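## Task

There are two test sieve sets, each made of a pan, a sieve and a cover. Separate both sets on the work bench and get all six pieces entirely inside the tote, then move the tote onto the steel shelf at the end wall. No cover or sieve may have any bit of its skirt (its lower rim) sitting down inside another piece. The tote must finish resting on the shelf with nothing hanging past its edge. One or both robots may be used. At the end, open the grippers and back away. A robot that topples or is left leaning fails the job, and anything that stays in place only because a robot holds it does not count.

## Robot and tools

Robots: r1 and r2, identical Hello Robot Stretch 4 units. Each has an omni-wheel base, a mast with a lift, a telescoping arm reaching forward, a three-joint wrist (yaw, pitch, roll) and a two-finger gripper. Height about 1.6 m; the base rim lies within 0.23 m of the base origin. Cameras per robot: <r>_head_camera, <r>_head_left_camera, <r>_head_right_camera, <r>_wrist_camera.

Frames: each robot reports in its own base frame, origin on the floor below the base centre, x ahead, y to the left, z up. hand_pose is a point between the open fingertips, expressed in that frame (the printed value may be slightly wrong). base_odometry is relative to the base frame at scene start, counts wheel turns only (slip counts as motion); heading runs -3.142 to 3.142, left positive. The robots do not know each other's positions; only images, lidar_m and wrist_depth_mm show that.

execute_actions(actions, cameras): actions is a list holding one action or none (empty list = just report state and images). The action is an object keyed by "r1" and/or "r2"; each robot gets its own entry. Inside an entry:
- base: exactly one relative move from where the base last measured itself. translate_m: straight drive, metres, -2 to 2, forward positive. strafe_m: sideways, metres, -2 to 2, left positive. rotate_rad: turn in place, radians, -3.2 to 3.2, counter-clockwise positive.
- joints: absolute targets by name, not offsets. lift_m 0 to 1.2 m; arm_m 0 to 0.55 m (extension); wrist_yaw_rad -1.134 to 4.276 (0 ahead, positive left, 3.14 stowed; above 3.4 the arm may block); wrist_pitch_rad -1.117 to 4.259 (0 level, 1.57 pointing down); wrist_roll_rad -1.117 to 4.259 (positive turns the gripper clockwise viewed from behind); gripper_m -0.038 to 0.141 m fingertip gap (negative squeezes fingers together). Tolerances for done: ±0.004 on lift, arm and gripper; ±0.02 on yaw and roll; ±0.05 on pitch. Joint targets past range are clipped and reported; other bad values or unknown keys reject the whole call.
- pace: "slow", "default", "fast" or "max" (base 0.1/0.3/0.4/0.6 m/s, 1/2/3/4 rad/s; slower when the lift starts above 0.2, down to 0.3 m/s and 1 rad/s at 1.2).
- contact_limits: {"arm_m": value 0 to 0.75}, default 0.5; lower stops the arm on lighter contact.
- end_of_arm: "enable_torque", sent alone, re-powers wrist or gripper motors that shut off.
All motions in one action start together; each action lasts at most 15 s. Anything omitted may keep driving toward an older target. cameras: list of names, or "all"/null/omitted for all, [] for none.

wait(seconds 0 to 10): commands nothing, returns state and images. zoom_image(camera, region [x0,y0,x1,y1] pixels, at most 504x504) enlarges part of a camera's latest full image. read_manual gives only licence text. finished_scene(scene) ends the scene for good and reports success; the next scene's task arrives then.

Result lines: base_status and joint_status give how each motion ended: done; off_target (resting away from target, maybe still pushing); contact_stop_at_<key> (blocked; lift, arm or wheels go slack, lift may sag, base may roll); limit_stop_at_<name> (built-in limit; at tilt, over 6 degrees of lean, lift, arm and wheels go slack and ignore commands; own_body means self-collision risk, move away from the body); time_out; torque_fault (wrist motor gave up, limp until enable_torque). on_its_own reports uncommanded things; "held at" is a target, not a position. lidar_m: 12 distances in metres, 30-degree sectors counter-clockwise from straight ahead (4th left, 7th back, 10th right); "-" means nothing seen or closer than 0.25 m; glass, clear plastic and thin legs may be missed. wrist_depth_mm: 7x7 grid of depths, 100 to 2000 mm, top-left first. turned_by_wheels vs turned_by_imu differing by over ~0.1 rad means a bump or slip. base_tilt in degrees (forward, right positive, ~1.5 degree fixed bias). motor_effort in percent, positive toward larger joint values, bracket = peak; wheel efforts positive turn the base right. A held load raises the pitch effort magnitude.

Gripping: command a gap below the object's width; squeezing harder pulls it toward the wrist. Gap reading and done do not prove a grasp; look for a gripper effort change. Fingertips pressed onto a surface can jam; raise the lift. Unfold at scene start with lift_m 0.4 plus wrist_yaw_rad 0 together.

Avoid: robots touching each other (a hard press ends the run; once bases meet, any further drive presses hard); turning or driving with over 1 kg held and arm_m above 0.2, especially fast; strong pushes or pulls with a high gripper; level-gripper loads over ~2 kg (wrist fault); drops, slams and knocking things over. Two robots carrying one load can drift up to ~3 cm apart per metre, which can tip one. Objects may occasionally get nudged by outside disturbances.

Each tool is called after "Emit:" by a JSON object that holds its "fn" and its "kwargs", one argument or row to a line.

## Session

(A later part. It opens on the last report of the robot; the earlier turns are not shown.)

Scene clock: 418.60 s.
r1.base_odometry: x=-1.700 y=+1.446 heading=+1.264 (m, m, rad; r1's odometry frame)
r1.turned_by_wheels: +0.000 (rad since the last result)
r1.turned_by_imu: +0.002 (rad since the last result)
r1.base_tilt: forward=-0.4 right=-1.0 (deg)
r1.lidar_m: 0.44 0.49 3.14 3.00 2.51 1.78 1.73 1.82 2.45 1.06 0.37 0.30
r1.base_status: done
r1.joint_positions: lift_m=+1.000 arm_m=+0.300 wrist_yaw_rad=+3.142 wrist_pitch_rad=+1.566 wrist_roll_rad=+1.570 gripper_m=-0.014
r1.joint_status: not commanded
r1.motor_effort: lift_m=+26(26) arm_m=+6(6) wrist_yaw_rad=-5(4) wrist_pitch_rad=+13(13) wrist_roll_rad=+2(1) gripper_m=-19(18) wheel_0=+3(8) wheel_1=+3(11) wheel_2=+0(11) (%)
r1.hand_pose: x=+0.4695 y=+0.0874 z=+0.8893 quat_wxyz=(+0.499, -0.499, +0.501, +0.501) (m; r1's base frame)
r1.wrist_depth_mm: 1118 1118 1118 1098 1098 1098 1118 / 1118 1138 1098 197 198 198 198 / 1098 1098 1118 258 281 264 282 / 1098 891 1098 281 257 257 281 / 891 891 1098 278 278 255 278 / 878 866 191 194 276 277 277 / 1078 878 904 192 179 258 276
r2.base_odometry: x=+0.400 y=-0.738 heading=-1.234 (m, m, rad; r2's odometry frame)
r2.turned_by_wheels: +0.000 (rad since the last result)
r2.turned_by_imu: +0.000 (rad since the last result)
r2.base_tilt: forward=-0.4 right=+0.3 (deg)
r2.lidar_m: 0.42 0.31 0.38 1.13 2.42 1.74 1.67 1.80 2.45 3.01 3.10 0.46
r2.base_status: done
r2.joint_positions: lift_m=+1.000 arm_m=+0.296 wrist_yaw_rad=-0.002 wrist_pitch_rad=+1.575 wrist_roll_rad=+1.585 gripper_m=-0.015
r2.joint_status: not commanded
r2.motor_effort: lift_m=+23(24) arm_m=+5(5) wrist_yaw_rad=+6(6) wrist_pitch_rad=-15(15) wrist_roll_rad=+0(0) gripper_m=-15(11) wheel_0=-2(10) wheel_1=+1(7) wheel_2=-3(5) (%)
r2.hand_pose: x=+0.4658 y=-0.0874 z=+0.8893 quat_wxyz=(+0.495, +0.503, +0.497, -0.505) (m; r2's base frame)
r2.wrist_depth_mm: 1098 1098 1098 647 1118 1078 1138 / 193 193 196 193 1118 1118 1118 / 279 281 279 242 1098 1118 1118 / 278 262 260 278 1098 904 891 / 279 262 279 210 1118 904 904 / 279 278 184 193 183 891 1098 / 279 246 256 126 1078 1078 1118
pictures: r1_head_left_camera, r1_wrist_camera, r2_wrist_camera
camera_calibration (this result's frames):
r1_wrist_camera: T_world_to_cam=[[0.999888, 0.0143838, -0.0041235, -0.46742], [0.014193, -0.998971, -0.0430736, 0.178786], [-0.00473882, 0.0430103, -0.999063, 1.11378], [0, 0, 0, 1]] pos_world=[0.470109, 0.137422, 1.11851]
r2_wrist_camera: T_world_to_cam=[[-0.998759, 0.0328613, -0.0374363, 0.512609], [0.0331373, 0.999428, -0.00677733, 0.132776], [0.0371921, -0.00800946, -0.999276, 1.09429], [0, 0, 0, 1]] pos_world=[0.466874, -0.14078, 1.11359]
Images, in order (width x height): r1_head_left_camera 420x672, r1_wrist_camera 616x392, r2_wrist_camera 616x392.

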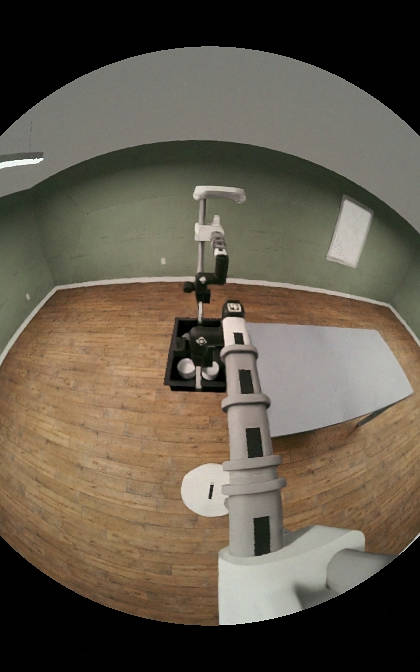

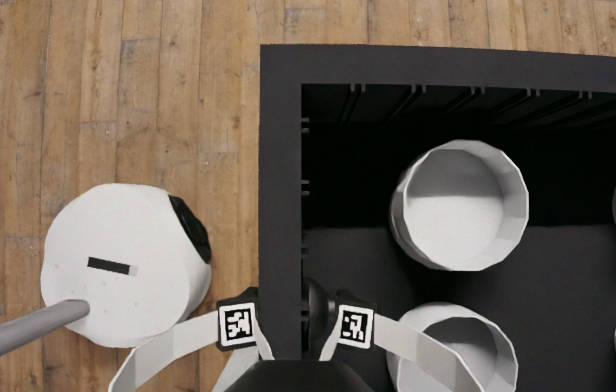

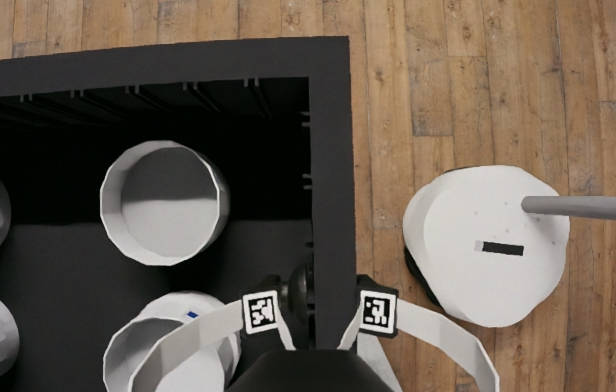

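Emit:
{"fn": "execute_actions", "kwargs": {
  "actions": [
    {"r1": {"base": {"strafe_m": 1.96}, "joints": {"arm_m": 0.292}, "pace": "fast"}, "r2": {"base": {"strafe_m": -2.0}, "joints": {"arm_m": 0.288}, "pace": "fast"}}
  ],
  "cameras": ["r1_wrist_camera", "r2_wrist_camera", "r1_head_left_camera", "r2_head_right_camera"]
}}

Scene clock: 441.10 s.
r1.base_odometry: x=-3.569 y=+2.038 heading=+1.264 (m, m, rad; r1's odometry frame)
r1.turned_by_wheels: +0.000 (rad since the last result)
r1.turned_by_imu: +0.002 (rad since the last result)
r1.base_tilt: forward=-0.4 right=-1.1 (deg)
r1.lidar_m: 0.44 0.45 1.08 1.05 1.54 1.82 1.75 1.80 2.47 2.16 2.23 3.13
r1.base_status: done
r1.joint_positions: lift_m=+1.000 arm_m=+0.293 wrist_yaw_rad=+3.142 wrist_pitch_rad=+1.567 wrist_roll_rad=+1.569 gripper_m=-0.014
r1.joint_status: all done
r1.motor_effort: lift_m=+26(26) arm_m=-4(10) wrist_yaw_rad=-6(6) wrist_pitch_rad=+12(13) wrist_roll_rad=+2(2) gripper_m=-19(19) wheel_0=+2(11) wheel_1=+3(10) wheel_2=+0(1) (%)
r1.hand_pose: x=+0.4624 y=+0.0874 z=+0.8893 quat_wxyz=(+0.499, -0.499, +0.501, +0.501) (m; r1's base frame)
r1.wrist_depth_mm: 1118 1138 1098 1118 654 661 - / 1118 1098 1098 197 214 225 229 / 1118 1098 1098 281 281 258 282 / 1078 891 1098 278 256 256 281 / 878 878 976 279 278 278 278 / 878 878 193 193 259 259 277 / 1078 878 1078 192 257 256 276
r2.base_odometry: x=-1.488 y=-1.399 heading=-1.234 (m, m, rad; r2's odometry frame)
r2.turned_by_wheels: +0.000 (rad since the last result)
r2.turned_by_imu: +0.001 (rad since the last result)
r2.base_tilt: forward=-0.4 right=+0.3 (deg)
r2.lidar_m: 0.40 3.13 2.24 2.17 2.42 1.78 1.68 1.74 1.48 1.01 1.01 0.48
r2.base_status: done
r2.joint_positions: lift_m=+1.000 arm_m=+0.289 wrist_yaw_rad=-0.001 wrist_pitch_rad=+1.574 wrist_roll_rad=+1.584 gripper_m=-0.015
r2.joint_status: all done
r2.motor_effort: lift_m=+23(23) arm_m=-3(5) wrist_yaw_rad=+4(6) wrist_pitch_rad=-10(14) wrist_roll_rad=+2(2) gripper_m=-13(11) wheel_0=+0(9) wheel_1=+2(7) wheel_2=-2(1) (%)
r2.hand_pose: x=+0.4586 y=-0.0874 z=+0.8893 quat_wxyz=(+0.496, +0.503, +0.497, -0.504) (m; r2's base frame)
r2.wrist_depth_mm: 1118 1118 1098 1098 1098 1098 1098 / 193 193 192 192 1078 1138 1098 / 242 267 279 192 1098 1098 1118 / 279 260 279 245 1138 878 1008 / 279 262 278 193 1098 891 891 / 281 281 186 195 182 904 1098 / 281 253 255 126 1118 1118 1118
pictures: r1_head_left_camera, r1_wrist_camera, r2_head_right_camera, r2_wrist_camera
camera_calibration (this result's frames):
r1_wrist_camera: T_world_to_cam=[[0.999879, 0.0151978, -0.00328517, -0.461171], [0.0150423, -0.998959, -0.0430631, 0.178483], [-0.00393622, 0.0430085, -0.999067, 1.11338], [0, 0, 0, 1]] pos_world=[0.462813, 0.137421, 1.11851]
r2_wrist_camera: T_world_to_cam=[[-0.99877, 0.0314626, -0.0383161, 0.506009], [0.0317437, 0.999473, -0.00674773, 0.133635], [0.0380836, -0.00795573, -0.999243, 1.09413], [0, 0, 0, 1]] pos_world=[0.459476, -0.14078, 1.11359]
Images, in order (width x height): r1_head_left_camera 420x672, r1_wrist_camera 616x392, r2_head_right_camera 420x672, r2_wrist_camera 616x392.

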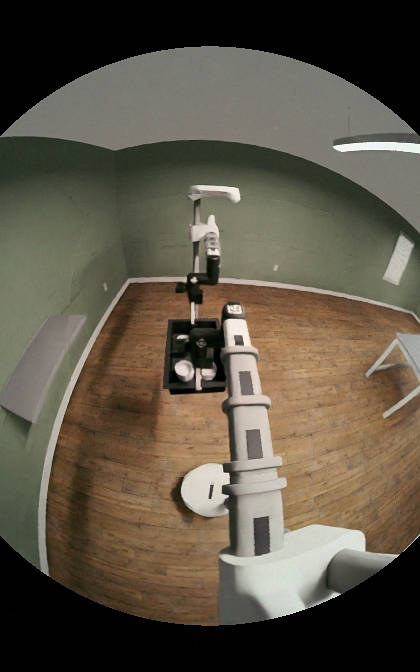

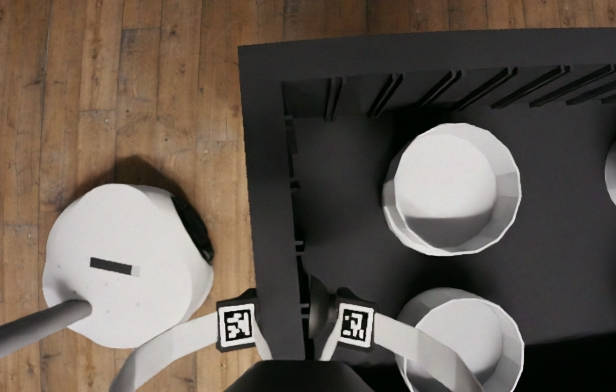

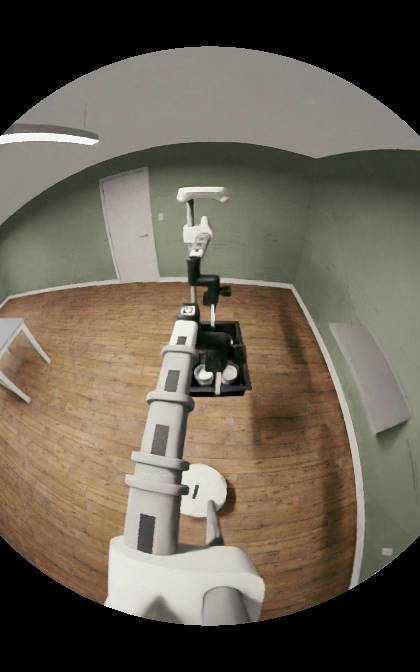

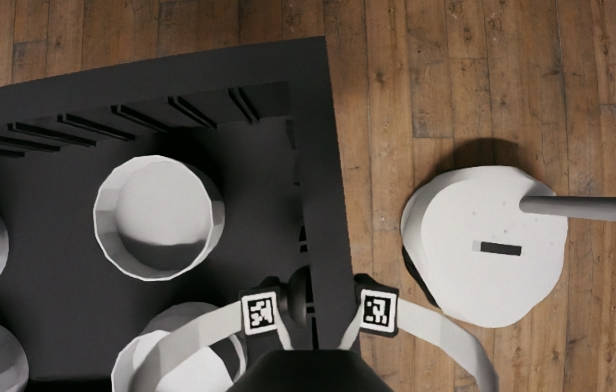

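Emit:
{"fn": "execute_actions", "kwargs": {
  "actions": [
    {"r1": {"base": {"strafe_m": 0.93}, "joints": {"arm_m": 0.287}, "pace": "fast"}, "r2": {"base": {"strafe_m": -0.9}, "joints": {"arm_m": 0.283}, "pace": "fast"}}
  ],
  "cameras": ["r1_wrist_camera", "r2_wrist_camera", "r1_head_left_camera", "r2_head_right_camera"]
}}

Scene clock: 460.93 s.
r1.base_odometry: x=-4.455 y=+2.318 heading=+1.265 (m, m, rad; r1's odometry frame)
r1.turned_by_wheels: +0.000 (rad since the last result)
r1.turned_by_imu: +0.002 (rad since the last result)
r1.base_tilt: forward=-0.4 right=-1.0 (deg)
r1.lidar_m: 0.40 0.25 0.25 0.53 0.57 0.80 1.75 1.80 2.49 3.09 3.19 3.14
r1.base_status: done
r1.joint_positions: lift_m=+1.000 arm_m=+0.288 wrist_yaw_rad=+3.141 wrist_pitch_rad=+1.568 wrist_roll_rad=+1.570 gripper_m=-0.014
r1.joint_status: all done
r1.motor_effort: lift_m=+26(26) arm_m=-4(8) wrist_yaw_rad=-4(6) wrist_pitch_rad=+10(10) wrist_roll_rad=+1(1) gripper_m=-18(18) wheel_0=+1(11) wheel_1=+3(10) wheel_2=+0(3) (%)
r1.hand_pose: x=+0.4578 y=+0.0874 z=+0.8893 quat_wxyz=(+0.499, -0.499, +0.501, +0.501) (m; r1's base frame)
r1.wrist_depth_mm: 353 355 355 355 353 353 355 / 355 351 355 199 199 199 199 / 351 351 351 218 281 265 283 / 349 349 351 279 257 257 281 / 349 347 349 278 278 256 279 / 878 878 191 194 278 277 278 / 1078 878 1060 191 178 258 277
r2.base_odometry: x=-2.337 y=-1.697 heading=-1.234 (m, m, rad; r2's odometry frame)
r2.turned_by_wheels: +0.000 (rad since the last result)
r2.turned_by_imu: +0.001 (rad since the last result)
r2.base_tilt: forward=-0.4 right=+0.3 (deg)
r2.lidar_m: 0.33 3.12 3.16 3.09 2.40 1.78 1.70 0.73 0.56 0.51 0.27 0.25
r2.base_status: done
r2.joint_positions: lift_m=+1.000 arm_m=+0.284 wrist_yaw_rad=-0.001 wrist_pitch_rad=+1.572 wrist_roll_rad=+1.585 gripper_m=-0.015
r2.joint_status: all done
r2.motor_effort: lift_m=+23(23) arm_m=-3(7) wrist_yaw_rad=+3(2) wrist_pitch_rad=-8(10) wrist_roll_rad=+0(2) gripper_m=-12(15) wheel_0=+0(10) wheel_1=+2(8) wheel_2=-3(3) (%)
r2.hand_pose: x=+0.4540 y=-0.0874 z=+0.8893 quat_wxyz=(+0.496, +0.503, +0.497, -0.504) (m; r2's base frame)
r2.wrist_depth_mm: 349 349 351 347 349 347 347 / 195 195 198 195 347 349 347 / 279 279 279 195 349 349 349 / 282 263 263 279 349 349 349 / 282 262 279 208 904 891 891 / 279 281 185 195 185 891 1098 / 281 243 256 129 1098 1118 1098
pictures: r1_head_left_camera, r1_wrist_camera, r2_head_right_camera, r2_wrist_camera
camera_calibration (this result's frames):
r1_wrist_camera: T_world_to_cam=[[0.999896, 0.0141685, -0.00257323, -0.457067], [0.0140447, -0.998974, -0.043052, 0.179002], [-0.00318057, 0.0430114, -0.99907, 1.11302], [0, 0, 0, 1]] pos_world=[0.458046, 0.137422, 1.11851]
r2_wrist_camera: T_world_to_cam=[[-0.998701, 0.0319172, -0.0397081, 0.502733], [0.032208, 0.999459, -0.00670517, 0.133529], [0.0394726, -0.00797538, -0.999189, 1.09363], [0, 0, 0, 1]] pos_world=[0.454611, -0.14078, 1.1136]
Images, in order (width x height): r1_head_left_camera 420x672, r1_wrist_camera 616x392, r2_head_right_camera 420x672, r2_wrist_camera 616x392.

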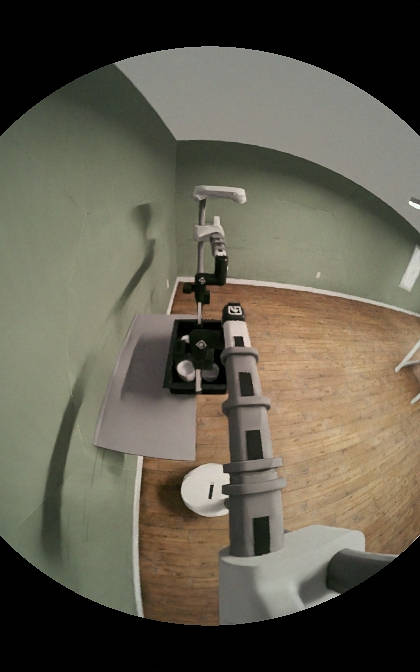

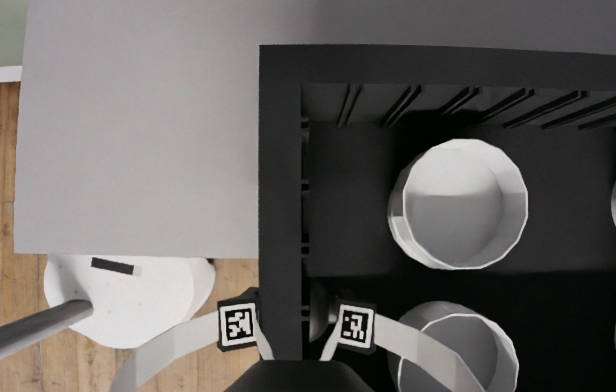

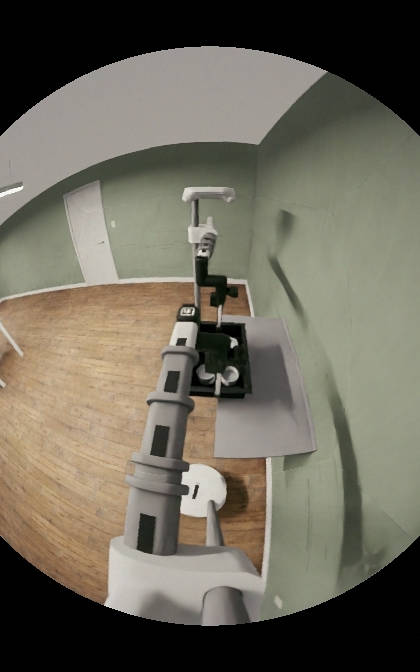

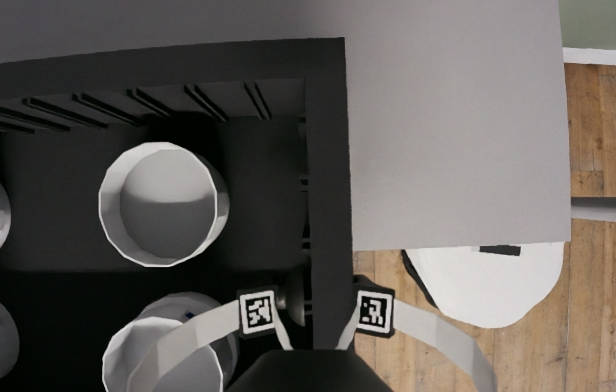

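Emit:
{"fn": "execute_actions", "kwargs": {
  "actions": [
    {"r1": {"base": {"strafe_m": 0.212}, "joints": {"arm_m": 0.284, "lift_m": 0.948}}, "r2": {"base": {"strafe_m": -0.208}, "joints": {"arm_m": 0.281, "lift_m": 0.948}}}
  ],
  "cameras": ["r1_wrist_camera", "r2_wrist_camera", "r1_head_left_camera", "r2_head_right_camera"]
}}

Scene clock: 477.40 s.
r1.base_odometry: x=-4.657 y=+2.382 heading=+1.265 (m, m, rad; r1's odometry frame)
r1.turned_by_wheels: +0.000 (rad since the last result)
r1.turned_by_imu: -0.001 (rad since the last result)
r1.base_tilt: forward=-0.4 right=-1.0 (deg)
r1.lidar_m: 0.25 0.25 0.26 0.34 0.35 0.47 1.42 1.82 2.48 3.31 3.44 0.25
r1.base_status: done
r1.joint_positions: lift_m=+0.948 arm_m=+0.285 wrist_yaw_rad=+3.140 wrist_pitch_rad=+1.570 wrist_roll_rad=+1.570 gripper_m=-0.014
r1.joint_status: all done
r1.motor_effort: lift_m=+21(25) arm_m=-5(9) wrist_yaw_rad=+0(4) wrist_pitch_rad=+2(8) wrist_roll_rad=+0(1) gripper_m=-19(18) wheel_0=+0(11) wheel_1=+3(9) wheel_2=+0(1) (%)
r1.hand_pose: x=+0.4557 y=+0.0874 z=+0.8377 quat_wxyz=(+0.500, -0.500, +0.500, +0.500) (m; r1's base frame)
r1.wrist_depth_mm: 303 301 304 304 303 306 306 / 301 301 301 198 198 199 199 / 300 300 300 253 282 263 285 / 298 298 298 279 259 257 282 / 297 297 297 278 277 256 279 / 296 297 191 193 278 277 278 / 294 293 296 191 179 258 277
r2.base_odometry: x=-2.533 y=-1.766 heading=-1.234 (m, m, rad; r2's odometry frame)
r2.turned_by_wheels: +0.000 (rad since the last result)
r2.turned_by_imu: -0.001 (rad since the last result)
r2.base_tilt: forward=-0.4 right=+0.4 (deg)
r2.lidar_m: 0.25 0.25 3.42 3.28 2.40 1.78 1.29 0.47 0.33 0.28 0.26 0.25
r2.base_status: done
r2.joint_positions: lift_m=+0.948 arm_m=+0.282 wrist_yaw_rad=+0.000 wrist_pitch_rad=+1.570 wrist_roll_rad=+1.585 gripper_m=-0.015
r2.joint_status: all done
r2.motor_effort: lift_m=+16(19) arm_m=-4(6) wrist_yaw_rad=+1(3) wrist_pitch_rad=+0(7) wrist_roll_rad=+0(1) gripper_m=-14(16) wheel_0=+0(8) wheel_1=+2(7) wheel_2=-1(4) (%)
r2.hand_pose: x=+0.4529 y=-0.0874 z=+0.8379 quat_wxyz=(+0.497, +0.504, +0.496, -0.503) (m; r2's base frame)
r2.wrist_depth_mm: 296 297 297 246 296 296 296 / 195 195 198 195 296 297 297 / 283 281 281 195 296 297 296 / 283 263 263 279 297 296 297 / 282 264 279 208 298 297 297 / 281 281 185 195 185 297 296 / 281 247 256 129 300 300 297
pictures: r1_head_left_camera, r1_wrist_camera, r2_head_right_camera, r2_wrist_camera
camera_calibration (this result's frames):
r1_wrist_camera: T_world_to_cam=[[0.999915, 0.0130713, -0.00018847, -0.457017], [0.0130511, -0.998989, -0.0430171, 0.177234], [-0.000750569, 0.0430109, -0.999074, 1.06034], [0, 0, 0, 1]] pos_world=[0.455461, 0.137423, 1.06689]
r2_wrist_camera: T_world_to_cam=[[-0.998614, 0.0316379, -0.0420596, 0.501454], [0.0319442, 0.999468, -0.00663088, 0.13328], [0.0418274, -0.00796525, -0.999093, 1.04116], [0, 0, 0, 1]] pos_world=[0.452952, -0.14078, 1.06219]
Images, in order (width x height): r1_head_left_camera 420x672, r1_wrist_camera 616x392, r2_head_right_camera 420x672, r2_wrist_camera 616x392.

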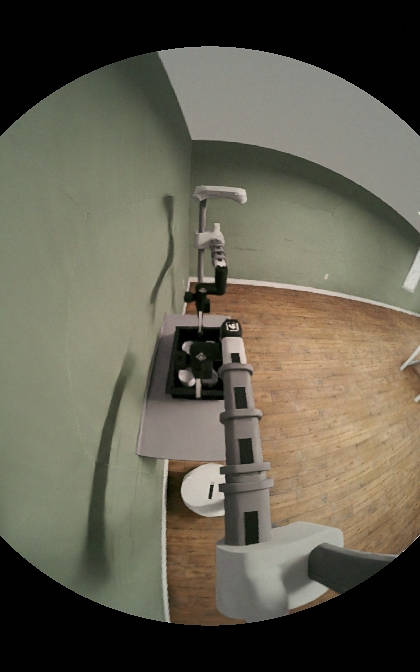

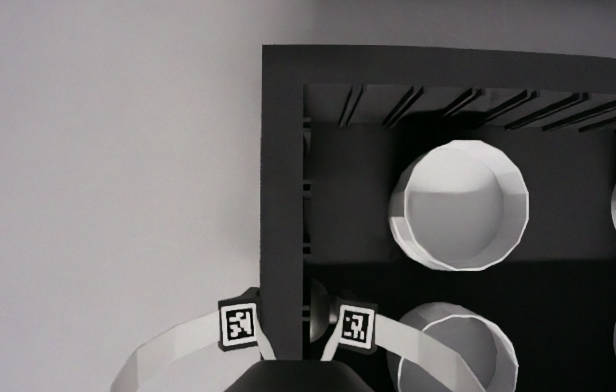

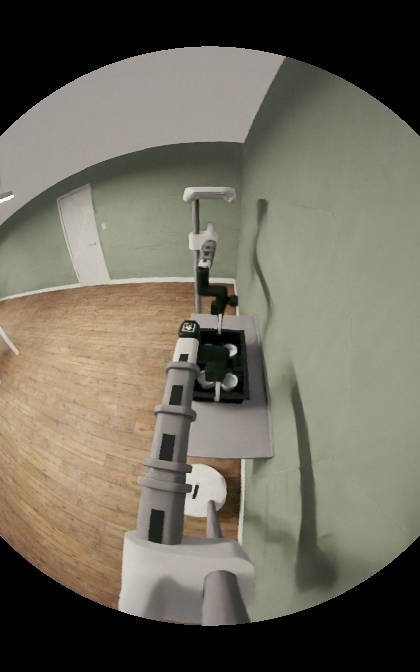

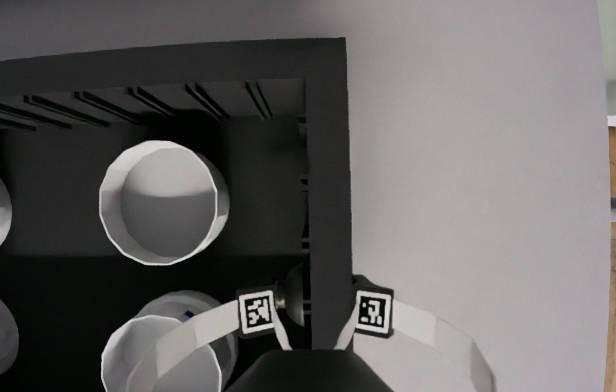

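Emit:
{"fn": "execute_actions", "kwargs": {
  "actions": [
    {"r1": {"joints": {"lift_m": 0.934}, "pace": "slow"}, "r2": {"joints": {"lift_m": 0.935}, "pace": "slow"}}
  ],
  "cameras": []
}}

Scene clock: 483.00 s.
r1.base_odometry: x=-4.657 y=+2.382 heading=+1.265 (m, m, rad; r1's odometry frame)
r1.turned_by_wheels: +0.000 (rad since the last result)
r1.turned_by_imu: -0.001 (rad since the last result)
r1.base_tilt: forward=-0.4 right=-1.0 (deg)
r1.lidar_m: 0.25 0.25 0.26 0.34 0.34 0.48 1.41 1.81 2.49 3.30 3.44 0.25
r1.base_status: not commanded
r1.joint_positions: lift_m=+0.934 arm_m=+0.285 wrist_yaw_rad=+3.140 wrist_pitch_rad=+1.570 wrist_roll_rad=+1.570 gripper_m=-0.014
r1.joint_status: all done
r1.motor_effort: lift_m=+20(20) arm_m=-5(5) wrist_yaw_rad=-2(2) wrist_pitch_rad=+3(2) wrist_roll_rad=+0(1) gripper_m=-18(19) wheel_0=-1(1) wheel_1=+3(3) wheel_2=+0(0) (%)
r1.hand_pose: x=+0.4557 y=+0.0874 z=+0.8237 quat_wxyz=(+0.500, -0.500, +0.500, +0.500) (m; r1's base frame)
r1.wrist_depth_mm: 289 289 290 290 290 290 290 / 287 287 287 198 198 198 198 / 286 286 286 252 282 265 281 / 283 285 285 279 257 256 279 / 282 283 285 277 278 256 279 / 282 281 191 193 277 278 278 / 279 281 281 192 179 258 277
r2.base_odometry: x=-2.533 y=-1.766 heading=-1.234 (m, m, rad; r2's odometry frame)
r2.turned_by_wheels: +0.000 (rad since the last result)
r2.turned_by_imu: -0.001 (rad since the last result)
r2.base_tilt: forward=-0.4 right=+0.3 (deg)
r2.lidar_m: 0.25 0.25 3.42 3.29 2.43 1.76 1.27 0.49 0.33 0.29 0.25 0.25
r2.base_status: not commanded
r2.joint_positions: lift_m=+0.935 arm_m=+0.282 wrist_yaw_rad=+0.000 wrist_pitch_rad=+1.570 wrist_roll_rad=+1.585 gripper_m=-0.015
r2.joint_status: all done
r2.motor_effort: lift_m=+16(17) arm_m=-4(4) wrist_yaw_rad=+2(1) wrist_pitch_rad=+0(1) wrist_roll_rad=-1(1) gripper_m=-17(17) wheel_0=+0(0) wheel_1=+1(1) wheel_2=-1(1) (%)
r2.hand_pose: x=+0.4529 y=-0.0874 z=+0.8249 quat_wxyz=(+0.497, +0.504, +0.496, -0.503) (m; r2's base frame)
r2.wrist_depth_mm: 286 285 285 238 283 282 282 / 195 195 199 194 283 283 282 / 281 281 281 194 285 283 283 / 282 264 264 281 285 285 285 / 282 265 281 207 285 283 285 / 282 279 185 195 186 283 283 / 282 245 257 130 285 286 283
pictures: none
No camera images: the call's "cameras" was empty. Leave "cameras" out to get every camera's image.

Emit:
{"fn": "execute_actions", "kwargs": {
  "actions": [
    {"r1": {"joints": {"gripper_m": 0.066}}, "r2": {"joints": {"gripper_m": 0.066}}}
  ],
  "cameras": ["r1_wrist_camera", "r2_wrist_camera"]
}}

Scene clock: 496.63 s.
r1.base_odometry: x=-4.657 y=+2.382 heading=+1.265 (m, m, rad; r1's odometry frame)
r1.turned_by_wheels: +0.000 (rad since the last result)
r1.turned_by_imu: -0.001 (rad since the last result)
r1.base_tilt: forward=-0.4 right=-1.0 (deg)
r1.lidar_m: 0.25 0.25 0.26 0.32 0.35 0.50 1.41 1.83 2.49 3.29 3.45 0.25
r1.base_status: not commanded
r1.joint_positions: lift_m=+0.934 arm_m=+0.285 wrist_yaw_rad=+3.140 wrist_pitch_rad=+1.570 wrist_roll_rad=+1.570 gripper_m=+0.066
r1.joint_status: all done
r1.motor_effort: lift_m=+21(20) arm_m=-5(5) wrist_yaw_rad=-1(2) wrist_pitch_rad=+4(13) wrist_roll_rad=+1(0) gripper_m=-4(18) wheel_0=-1(0) wheel_1=+3(3) wheel_2=+0(0) (%)
r1.hand_pose: x=+0.4555 y=+0.0874 z=+0.8237 quat_wxyz=(+0.500, -0.500, +0.500, +0.500) (m; r1's base frame)
r1.wrist_depth_mm: 290 290 291 291 291 291 291 / 289 289 289 201 200 202 202 / 287 287 287 257 286 277 286 / 286 286 285 283 260 260 285 / 283 285 285 282 282 260 283 / 282 283 212 216 209 281 282 / 281 281 281 158 263 263 281
r2.base_odometry: x=-2.533 y=-1.766 heading=-1.234 (m, m, rad; r2's odometry frame)
r2.turned_by_wheels: +0.000 (rad since the last result)
r2.turned_by_imu: -0.001 (rad since the last result)
r2.base_tilt: forward=-0.4 right=+0.3 (deg)
r2.lidar_m: 0.25 0.25 3.41 3.28 2.43 1.77 1.25 0.48 0.32 0.27 0.26 0.25
r2.base_status: not commanded
r2.joint_positions: lift_m=+0.935 arm_m=+0.282 wrist_yaw_rad=+0.000 wrist_pitch_rad=+1.570 wrist_roll_rad=+1.585 gripper_m=+0.066
r2.joint_status: all done
r2.motor_effort: lift_m=+16(16) arm_m=-4(4) wrist_yaw_rad=+3(3) wrist_pitch_rad=-1(11) wrist_roll_rad=+0(1) gripper_m=+0(17) wheel_0=+0(0) wheel_1=+2(2) wheel_2=-1(1) (%)
r2.hand_pose: x=+0.4526 y=-0.0874 z=+0.8249 quat_wxyz=(+0.496, +0.504, +0.496, -0.504) (m; r2's base frame)
r2.wrist_depth_mm: 289 286 287 286 286 283 283 / 199 198 198 198 285 285 285 / 285 285 283 241 285 285 285 / 287 267 266 282 285 285 282 / 285 286 285 258 285 285 283 / 286 286 192 201 195 286 283 / 286 246 260 124 286 285 285
pictures: r1_wrist_camera, r2_wrist_camera
camera_calibration (this result's frames):
r1_wrist_camera: T_world_to_cam=[[0.999912, 0.013279, -0.000560484, -0.456492], [0.0132426, -0.998986, -0.0430224, 0.176553], [-0.00113121, 0.0430112, -0.999074, 1.04655], [0, 0, 0, 1]] pos_world=[0.455298, 0.137422, 1.05292]
r2_wrist_camera: T_world_to_cam=[[-0.998624, 0.0319184, -0.0416026, 0.50032], [0.0322219, 0.999459, -0.0066454, 0.133087], [0.0413679, -0.00797677, -0.999112, 1.02844], [0, 0, 0, 1]] pos_world=[0.452799, -0.14078, 1.04922]
Images, in order (width x height): r1_wrist_camera 616x392, r2_wrist_camera 616x392.

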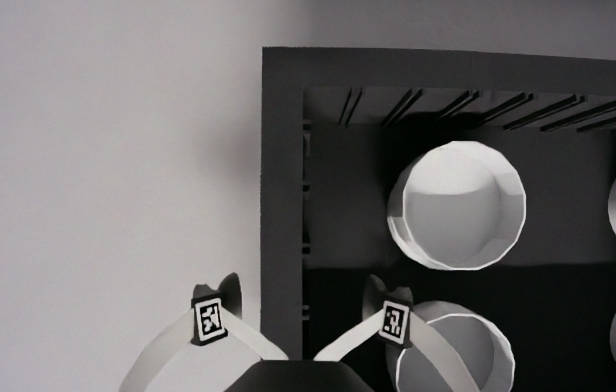

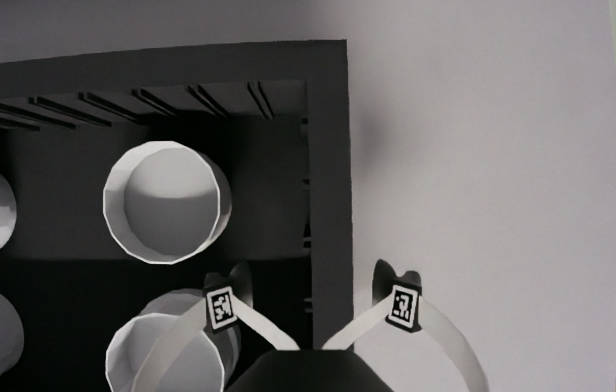

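Emit:
{"fn": "execute_actions", "kwargs": {
  "actions": [
    {"r1": {"joints": {"lift_m": 1.02, "arm_m": 0.279}}, "r2": {"joints": {"lift_m": 1.02, "arm_m": 0.276}}}
  ],
  "cameras": ["r1_wrist_camera", "r2_wrist_camera"]
}}

Scene clock: 502.27 s.
r1.base_odometry: x=-4.657 y=+2.382 heading=+1.265 (m, m, rad; r1's odometry frame)
r1.turned_by_wheels: +0.000 (rad since the last result)
r1.turned_by_imu: -0.001 (rad since the last result)
r1.base_tilt: forward=-0.4 right=-1.0 (deg)
r1.lidar_m: 0.25 0.25 0.26 0.34 0.35 0.50 1.41 1.83 2.50 3.29 3.44 0.25
r1.base_status: not commanded
r1.joint_positions: lift_m=+1.020 arm_m=+0.280 wrist_yaw_rad=+3.140 wrist_pitch_rad=+1.570 wrist_roll_rad=+1.570 gripper_m=+0.066
r1.joint_status: all done
r1.motor_effort: lift_m=+24(28) arm_m=-5(4) wrist_yaw_rad=-2(2) wrist_pitch_rad=+3(3) wrist_roll_rad=+0(1) gripper_m=-4(3) wheel_0=-1(0) wheel_1=+3(3) wheel_2=+0(0) (%)
r1.hand_pose: x=+0.4507 y=+0.0874 z=+0.9095 quat_wxyz=(+0.500, -0.500, +0.500, +0.500) (m; r1's base frame)
r1.wrist_depth_mm: 377 375 377 377 377 377 377 / 375 375 375 375 375 377 377 / 373 370 373 286 332 343 338 / 368 370 370 366 345 368 368 / 368 368 370 366 366 368 366 / 368 366 211 364 209 364 366 / 364 364 364 158 345 364 366
r2.base_odometry: x=-2.533 y=-1.766 heading=-1.234 (m, m, rad; r2's odometry frame)
r2.turned_by_wheels: +0.000 (rad since the last result)
r2.turned_by_imu: -0.001 (rad since the last result)
r2.base_tilt: forward=-0.5 right=+0.3 (deg)
r2.lidar_m: 0.25 0.25 3.40 3.29 2.41 1.77 1.26 0.45 0.31 0.30 0.27 0.25
r2.base_status: not commanded
r2.joint_positions: lift_m=+1.020 arm_m=+0.277 wrist_yaw_rad=+0.000 wrist_pitch_rad=+1.570 wrist_roll_rad=+1.585 gripper_m=+0.066
r2.joint_status: all done
r2.motor_effort: lift_m=+21(23) arm_m=-5(2) wrist_yaw_rad=+1(3) wrist_pitch_rad=-2(2) wrist_roll_rad=+0(1) gripper_m=-4(5) wheel_0=+0(0) wheel_1=+2(1) wheel_2=-1(1) (%)
r2.hand_pose: x=+0.4478 y=-0.0874 z=+0.9094 quat_wxyz=(+0.497, +0.504, +0.496, -0.503) (m; r2's base frame)
r2.wrist_depth_mm: 370 370 368 370 368 366 399 / 373 370 370 366 370 368 459 / 336 364 353 368 370 368 683 / 343 370 351 370 368 370 525 / 370 373 368 370 370 368 640 / 355 368 193 370 195 370 741 / 373 364 349 124 370 370 750
pictures: r1_wrist_camera, r2_wrist_camera
camera_calibration (this result's frames):
r1_wrist_camera: T_world_to_cam=[[0.999914, 0.0131031, -0.000389555, -0.451784], [0.0130743, -0.998989, -0.04302, 0.18038], [-0.000952858, 0.0430112, -0.999074, 1.13215], [0, 0, 0, 1]] pos_world=[0.450465, 0.137423, 1.13869]
r2_wrist_camera: T_world_to_cam=[[-0.998623, 0.0317391, -0.0417771, 0.499164], [0.0320436, 0.999464, -0.00663986, 0.133879], [0.041544, -0.0079694, -0.999105, 1.11302], [0, 0, 0, 1]] pos_world=[0.447947, -0.14078, 1.13376]
Images, in order (width x height): r1_wrist_camera 616x392, r2_wrist_camera 616x392.

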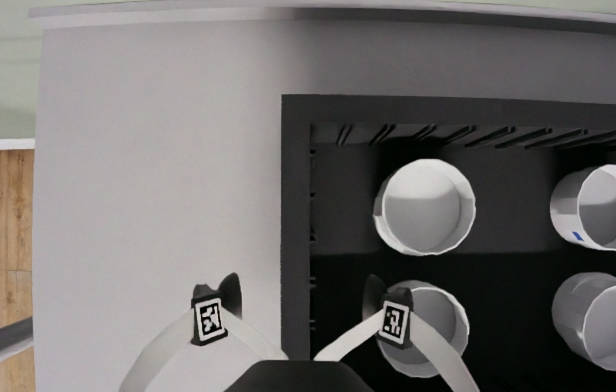

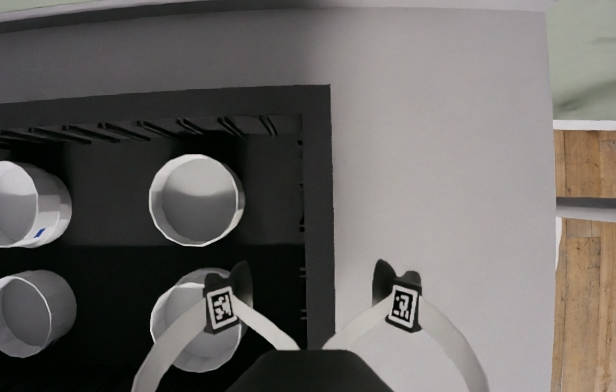

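Now retract arms and move clear.

Emit:
{"fn": "execute_actions", "kwargs": {
  "actions": [
    {"r1": {"base": {"translate_m": -0.25}, "joints": {"arm_m": 0.02}, "pace": "fast"}, "r2": {"base": {"translate_m": -0.25}, "joints": {"arm_m": 0.02}, "pace": "fast"}}
  ],
  "cameras": ["r1_head_camera", "r2_head_camera", "r1_head_left_camera", "r2_head_right_camera"]
}}

Scene clock: 509.10 s.
r1.base_odometry: x=-4.733 y=+2.144 heading=+1.265 (m, m, rad; r1's odometry frame)
r1.turned_by_wheels: +0.000 (rad since the last result)
r1.turned_by_imu: -0.002 (rad since the last result)
r1.base_tilt: forward=-0.4 right=-1.0 (deg)
r1.lidar_m: 0.41 0.43 0.35 0.33 0.35 0.49 1.41 1.56 2.14 3.35 3.43 3.40
r1.base_status: done
r1.joint_positions: lift_m=+1.020 arm_m=+0.021 wrist_yaw_rad=+3.140 wrist_pitch_rad=+1.570 wrist_roll_rad=+1.570 gripper_m=+0.066
r1.joint_status: all done
r1.motor_effort: lift_m=+23(23) arm_m=-5(3) wrist_yaw_rad=-1(0) wrist_pitch_rad=+3(3) wrist_roll_rad=+0(0) gripper_m=-4(3) wheel_0=+0(9) wheel_1=-3(4) wheel_2=+2(10) (%)
r1.hand_pose: x=+0.1917 y=+0.0874 z=+0.9096 quat_wxyz=(+0.500, -0.500, +0.500, +0.500) (m; r1's base frame)
r1.wrist_depth_mm: 421 421 430 430 427 410 379 / 574 591 615 609 609 574 377 / 1042 1042 1025 1042 1042 1025 375 / 1118 1118 904 1098 1098 1098 373 / 1118 1098 891 931 1098 1118 375 / 1098 1098 211 1098 209 1098 368 / 1098 521 1098 158 1118 1098 370
r2.base_odometry: x=-2.616 y=-1.530 heading=-1.234 (m, m, rad; r2's odometry frame)
r2.turned_by_wheels: +0.000 (rad since the last result)
r2.turned_by_imu: -0.002 (rad since the last result)
r2.base_tilt: forward=-0.5 right=+0.3 (deg)
r2.lidar_m: 0.41 3.38 3.42 3.33 2.06 1.52 1.25 0.48 0.31 0.29 0.33 0.45
r2.base_status: done
r2.joint_positions: lift_m=+1.020 arm_m=+0.021 wrist_yaw_rad=+0.000 wrist_pitch_rad=+1.570 wrist_roll_rad=+1.585 gripper_m=+0.066
r2.joint_status: all done
r2.motor_effort: lift_m=+21(21) arm_m=-4(3) wrist_yaw_rad=+2(1) wrist_pitch_rad=-1(2) wrist_roll_rad=-1(1) gripper_m=-9(1) wheel_0=-1(6) wheel_1=+0(7) wheel_2=-1(11) (%)
r2.hand_pose: x=+0.1918 y=-0.0874 z=+0.9095 quat_wxyz=(+0.497, +0.504, +0.496, -0.503) (m; r2's base frame)
r2.wrist_depth_mm: 377 421 442 449 452 445 459 / 379 609 647 668 676 676 661 / 375 1160 1138 1118 1138 1138 1118 / 375 1118 1138 1118 917 1160 1118 / 377 1138 1118 960 904 1098 1138 / 377 1160 193 1118 195 1160 1138 / 375 1160 1160 124 1138 1160 1118
pictures: r1_head_camera, r1_head_left_camera, r2_head_camera, r2_head_right_camera
Images, in order (width x height): r1_head_camera 420x560, r1_head_left_camera 420x672, r2_head_camera 420x560, r2_head_right_camera 420x672.

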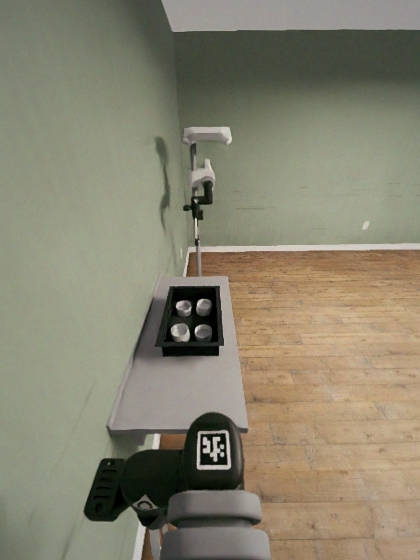

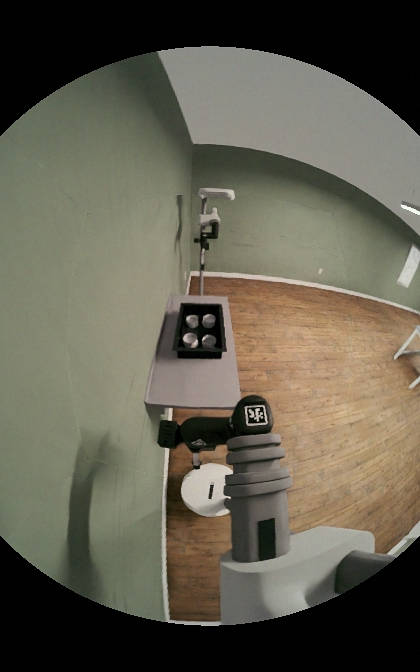

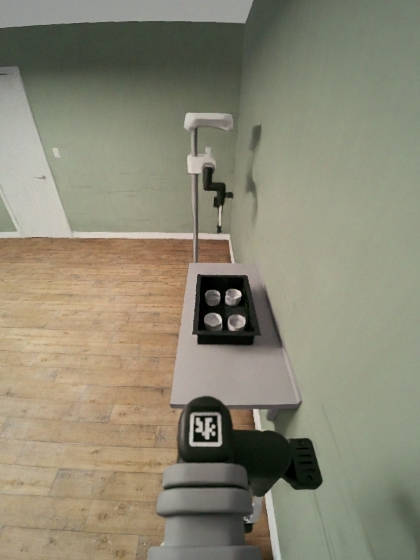

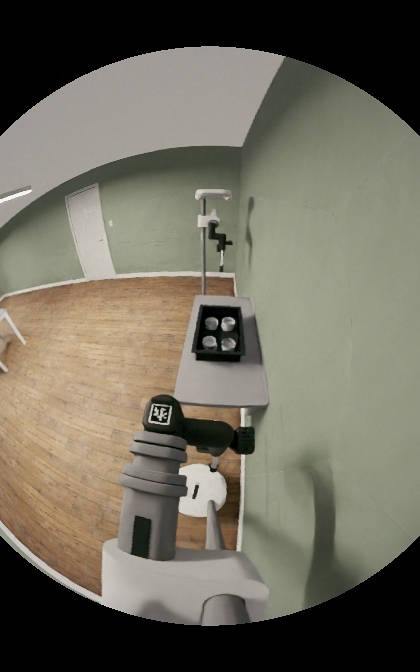

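Emit:
{"fn": "zoom_image", "kwargs": {
  "camera": "r1_head_camera",
  "region": [130, 260, 260, 380]
}}

Region (130, 260, 260, 380) of r1_head_camera's 420x560 image, scaled by 3.877, with more detail than that image has; it fills the top 465 rows of this view, and the rest is white.

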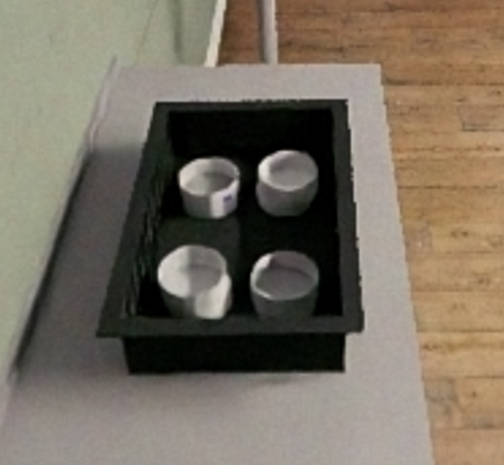

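The tote sits fully on the shelf with all six parts inside, and both robots are clear.

Emit:
{"fn": "finished_scene", "kwargs": {
  "scene": 2
}}

The scene is finished: the task was done.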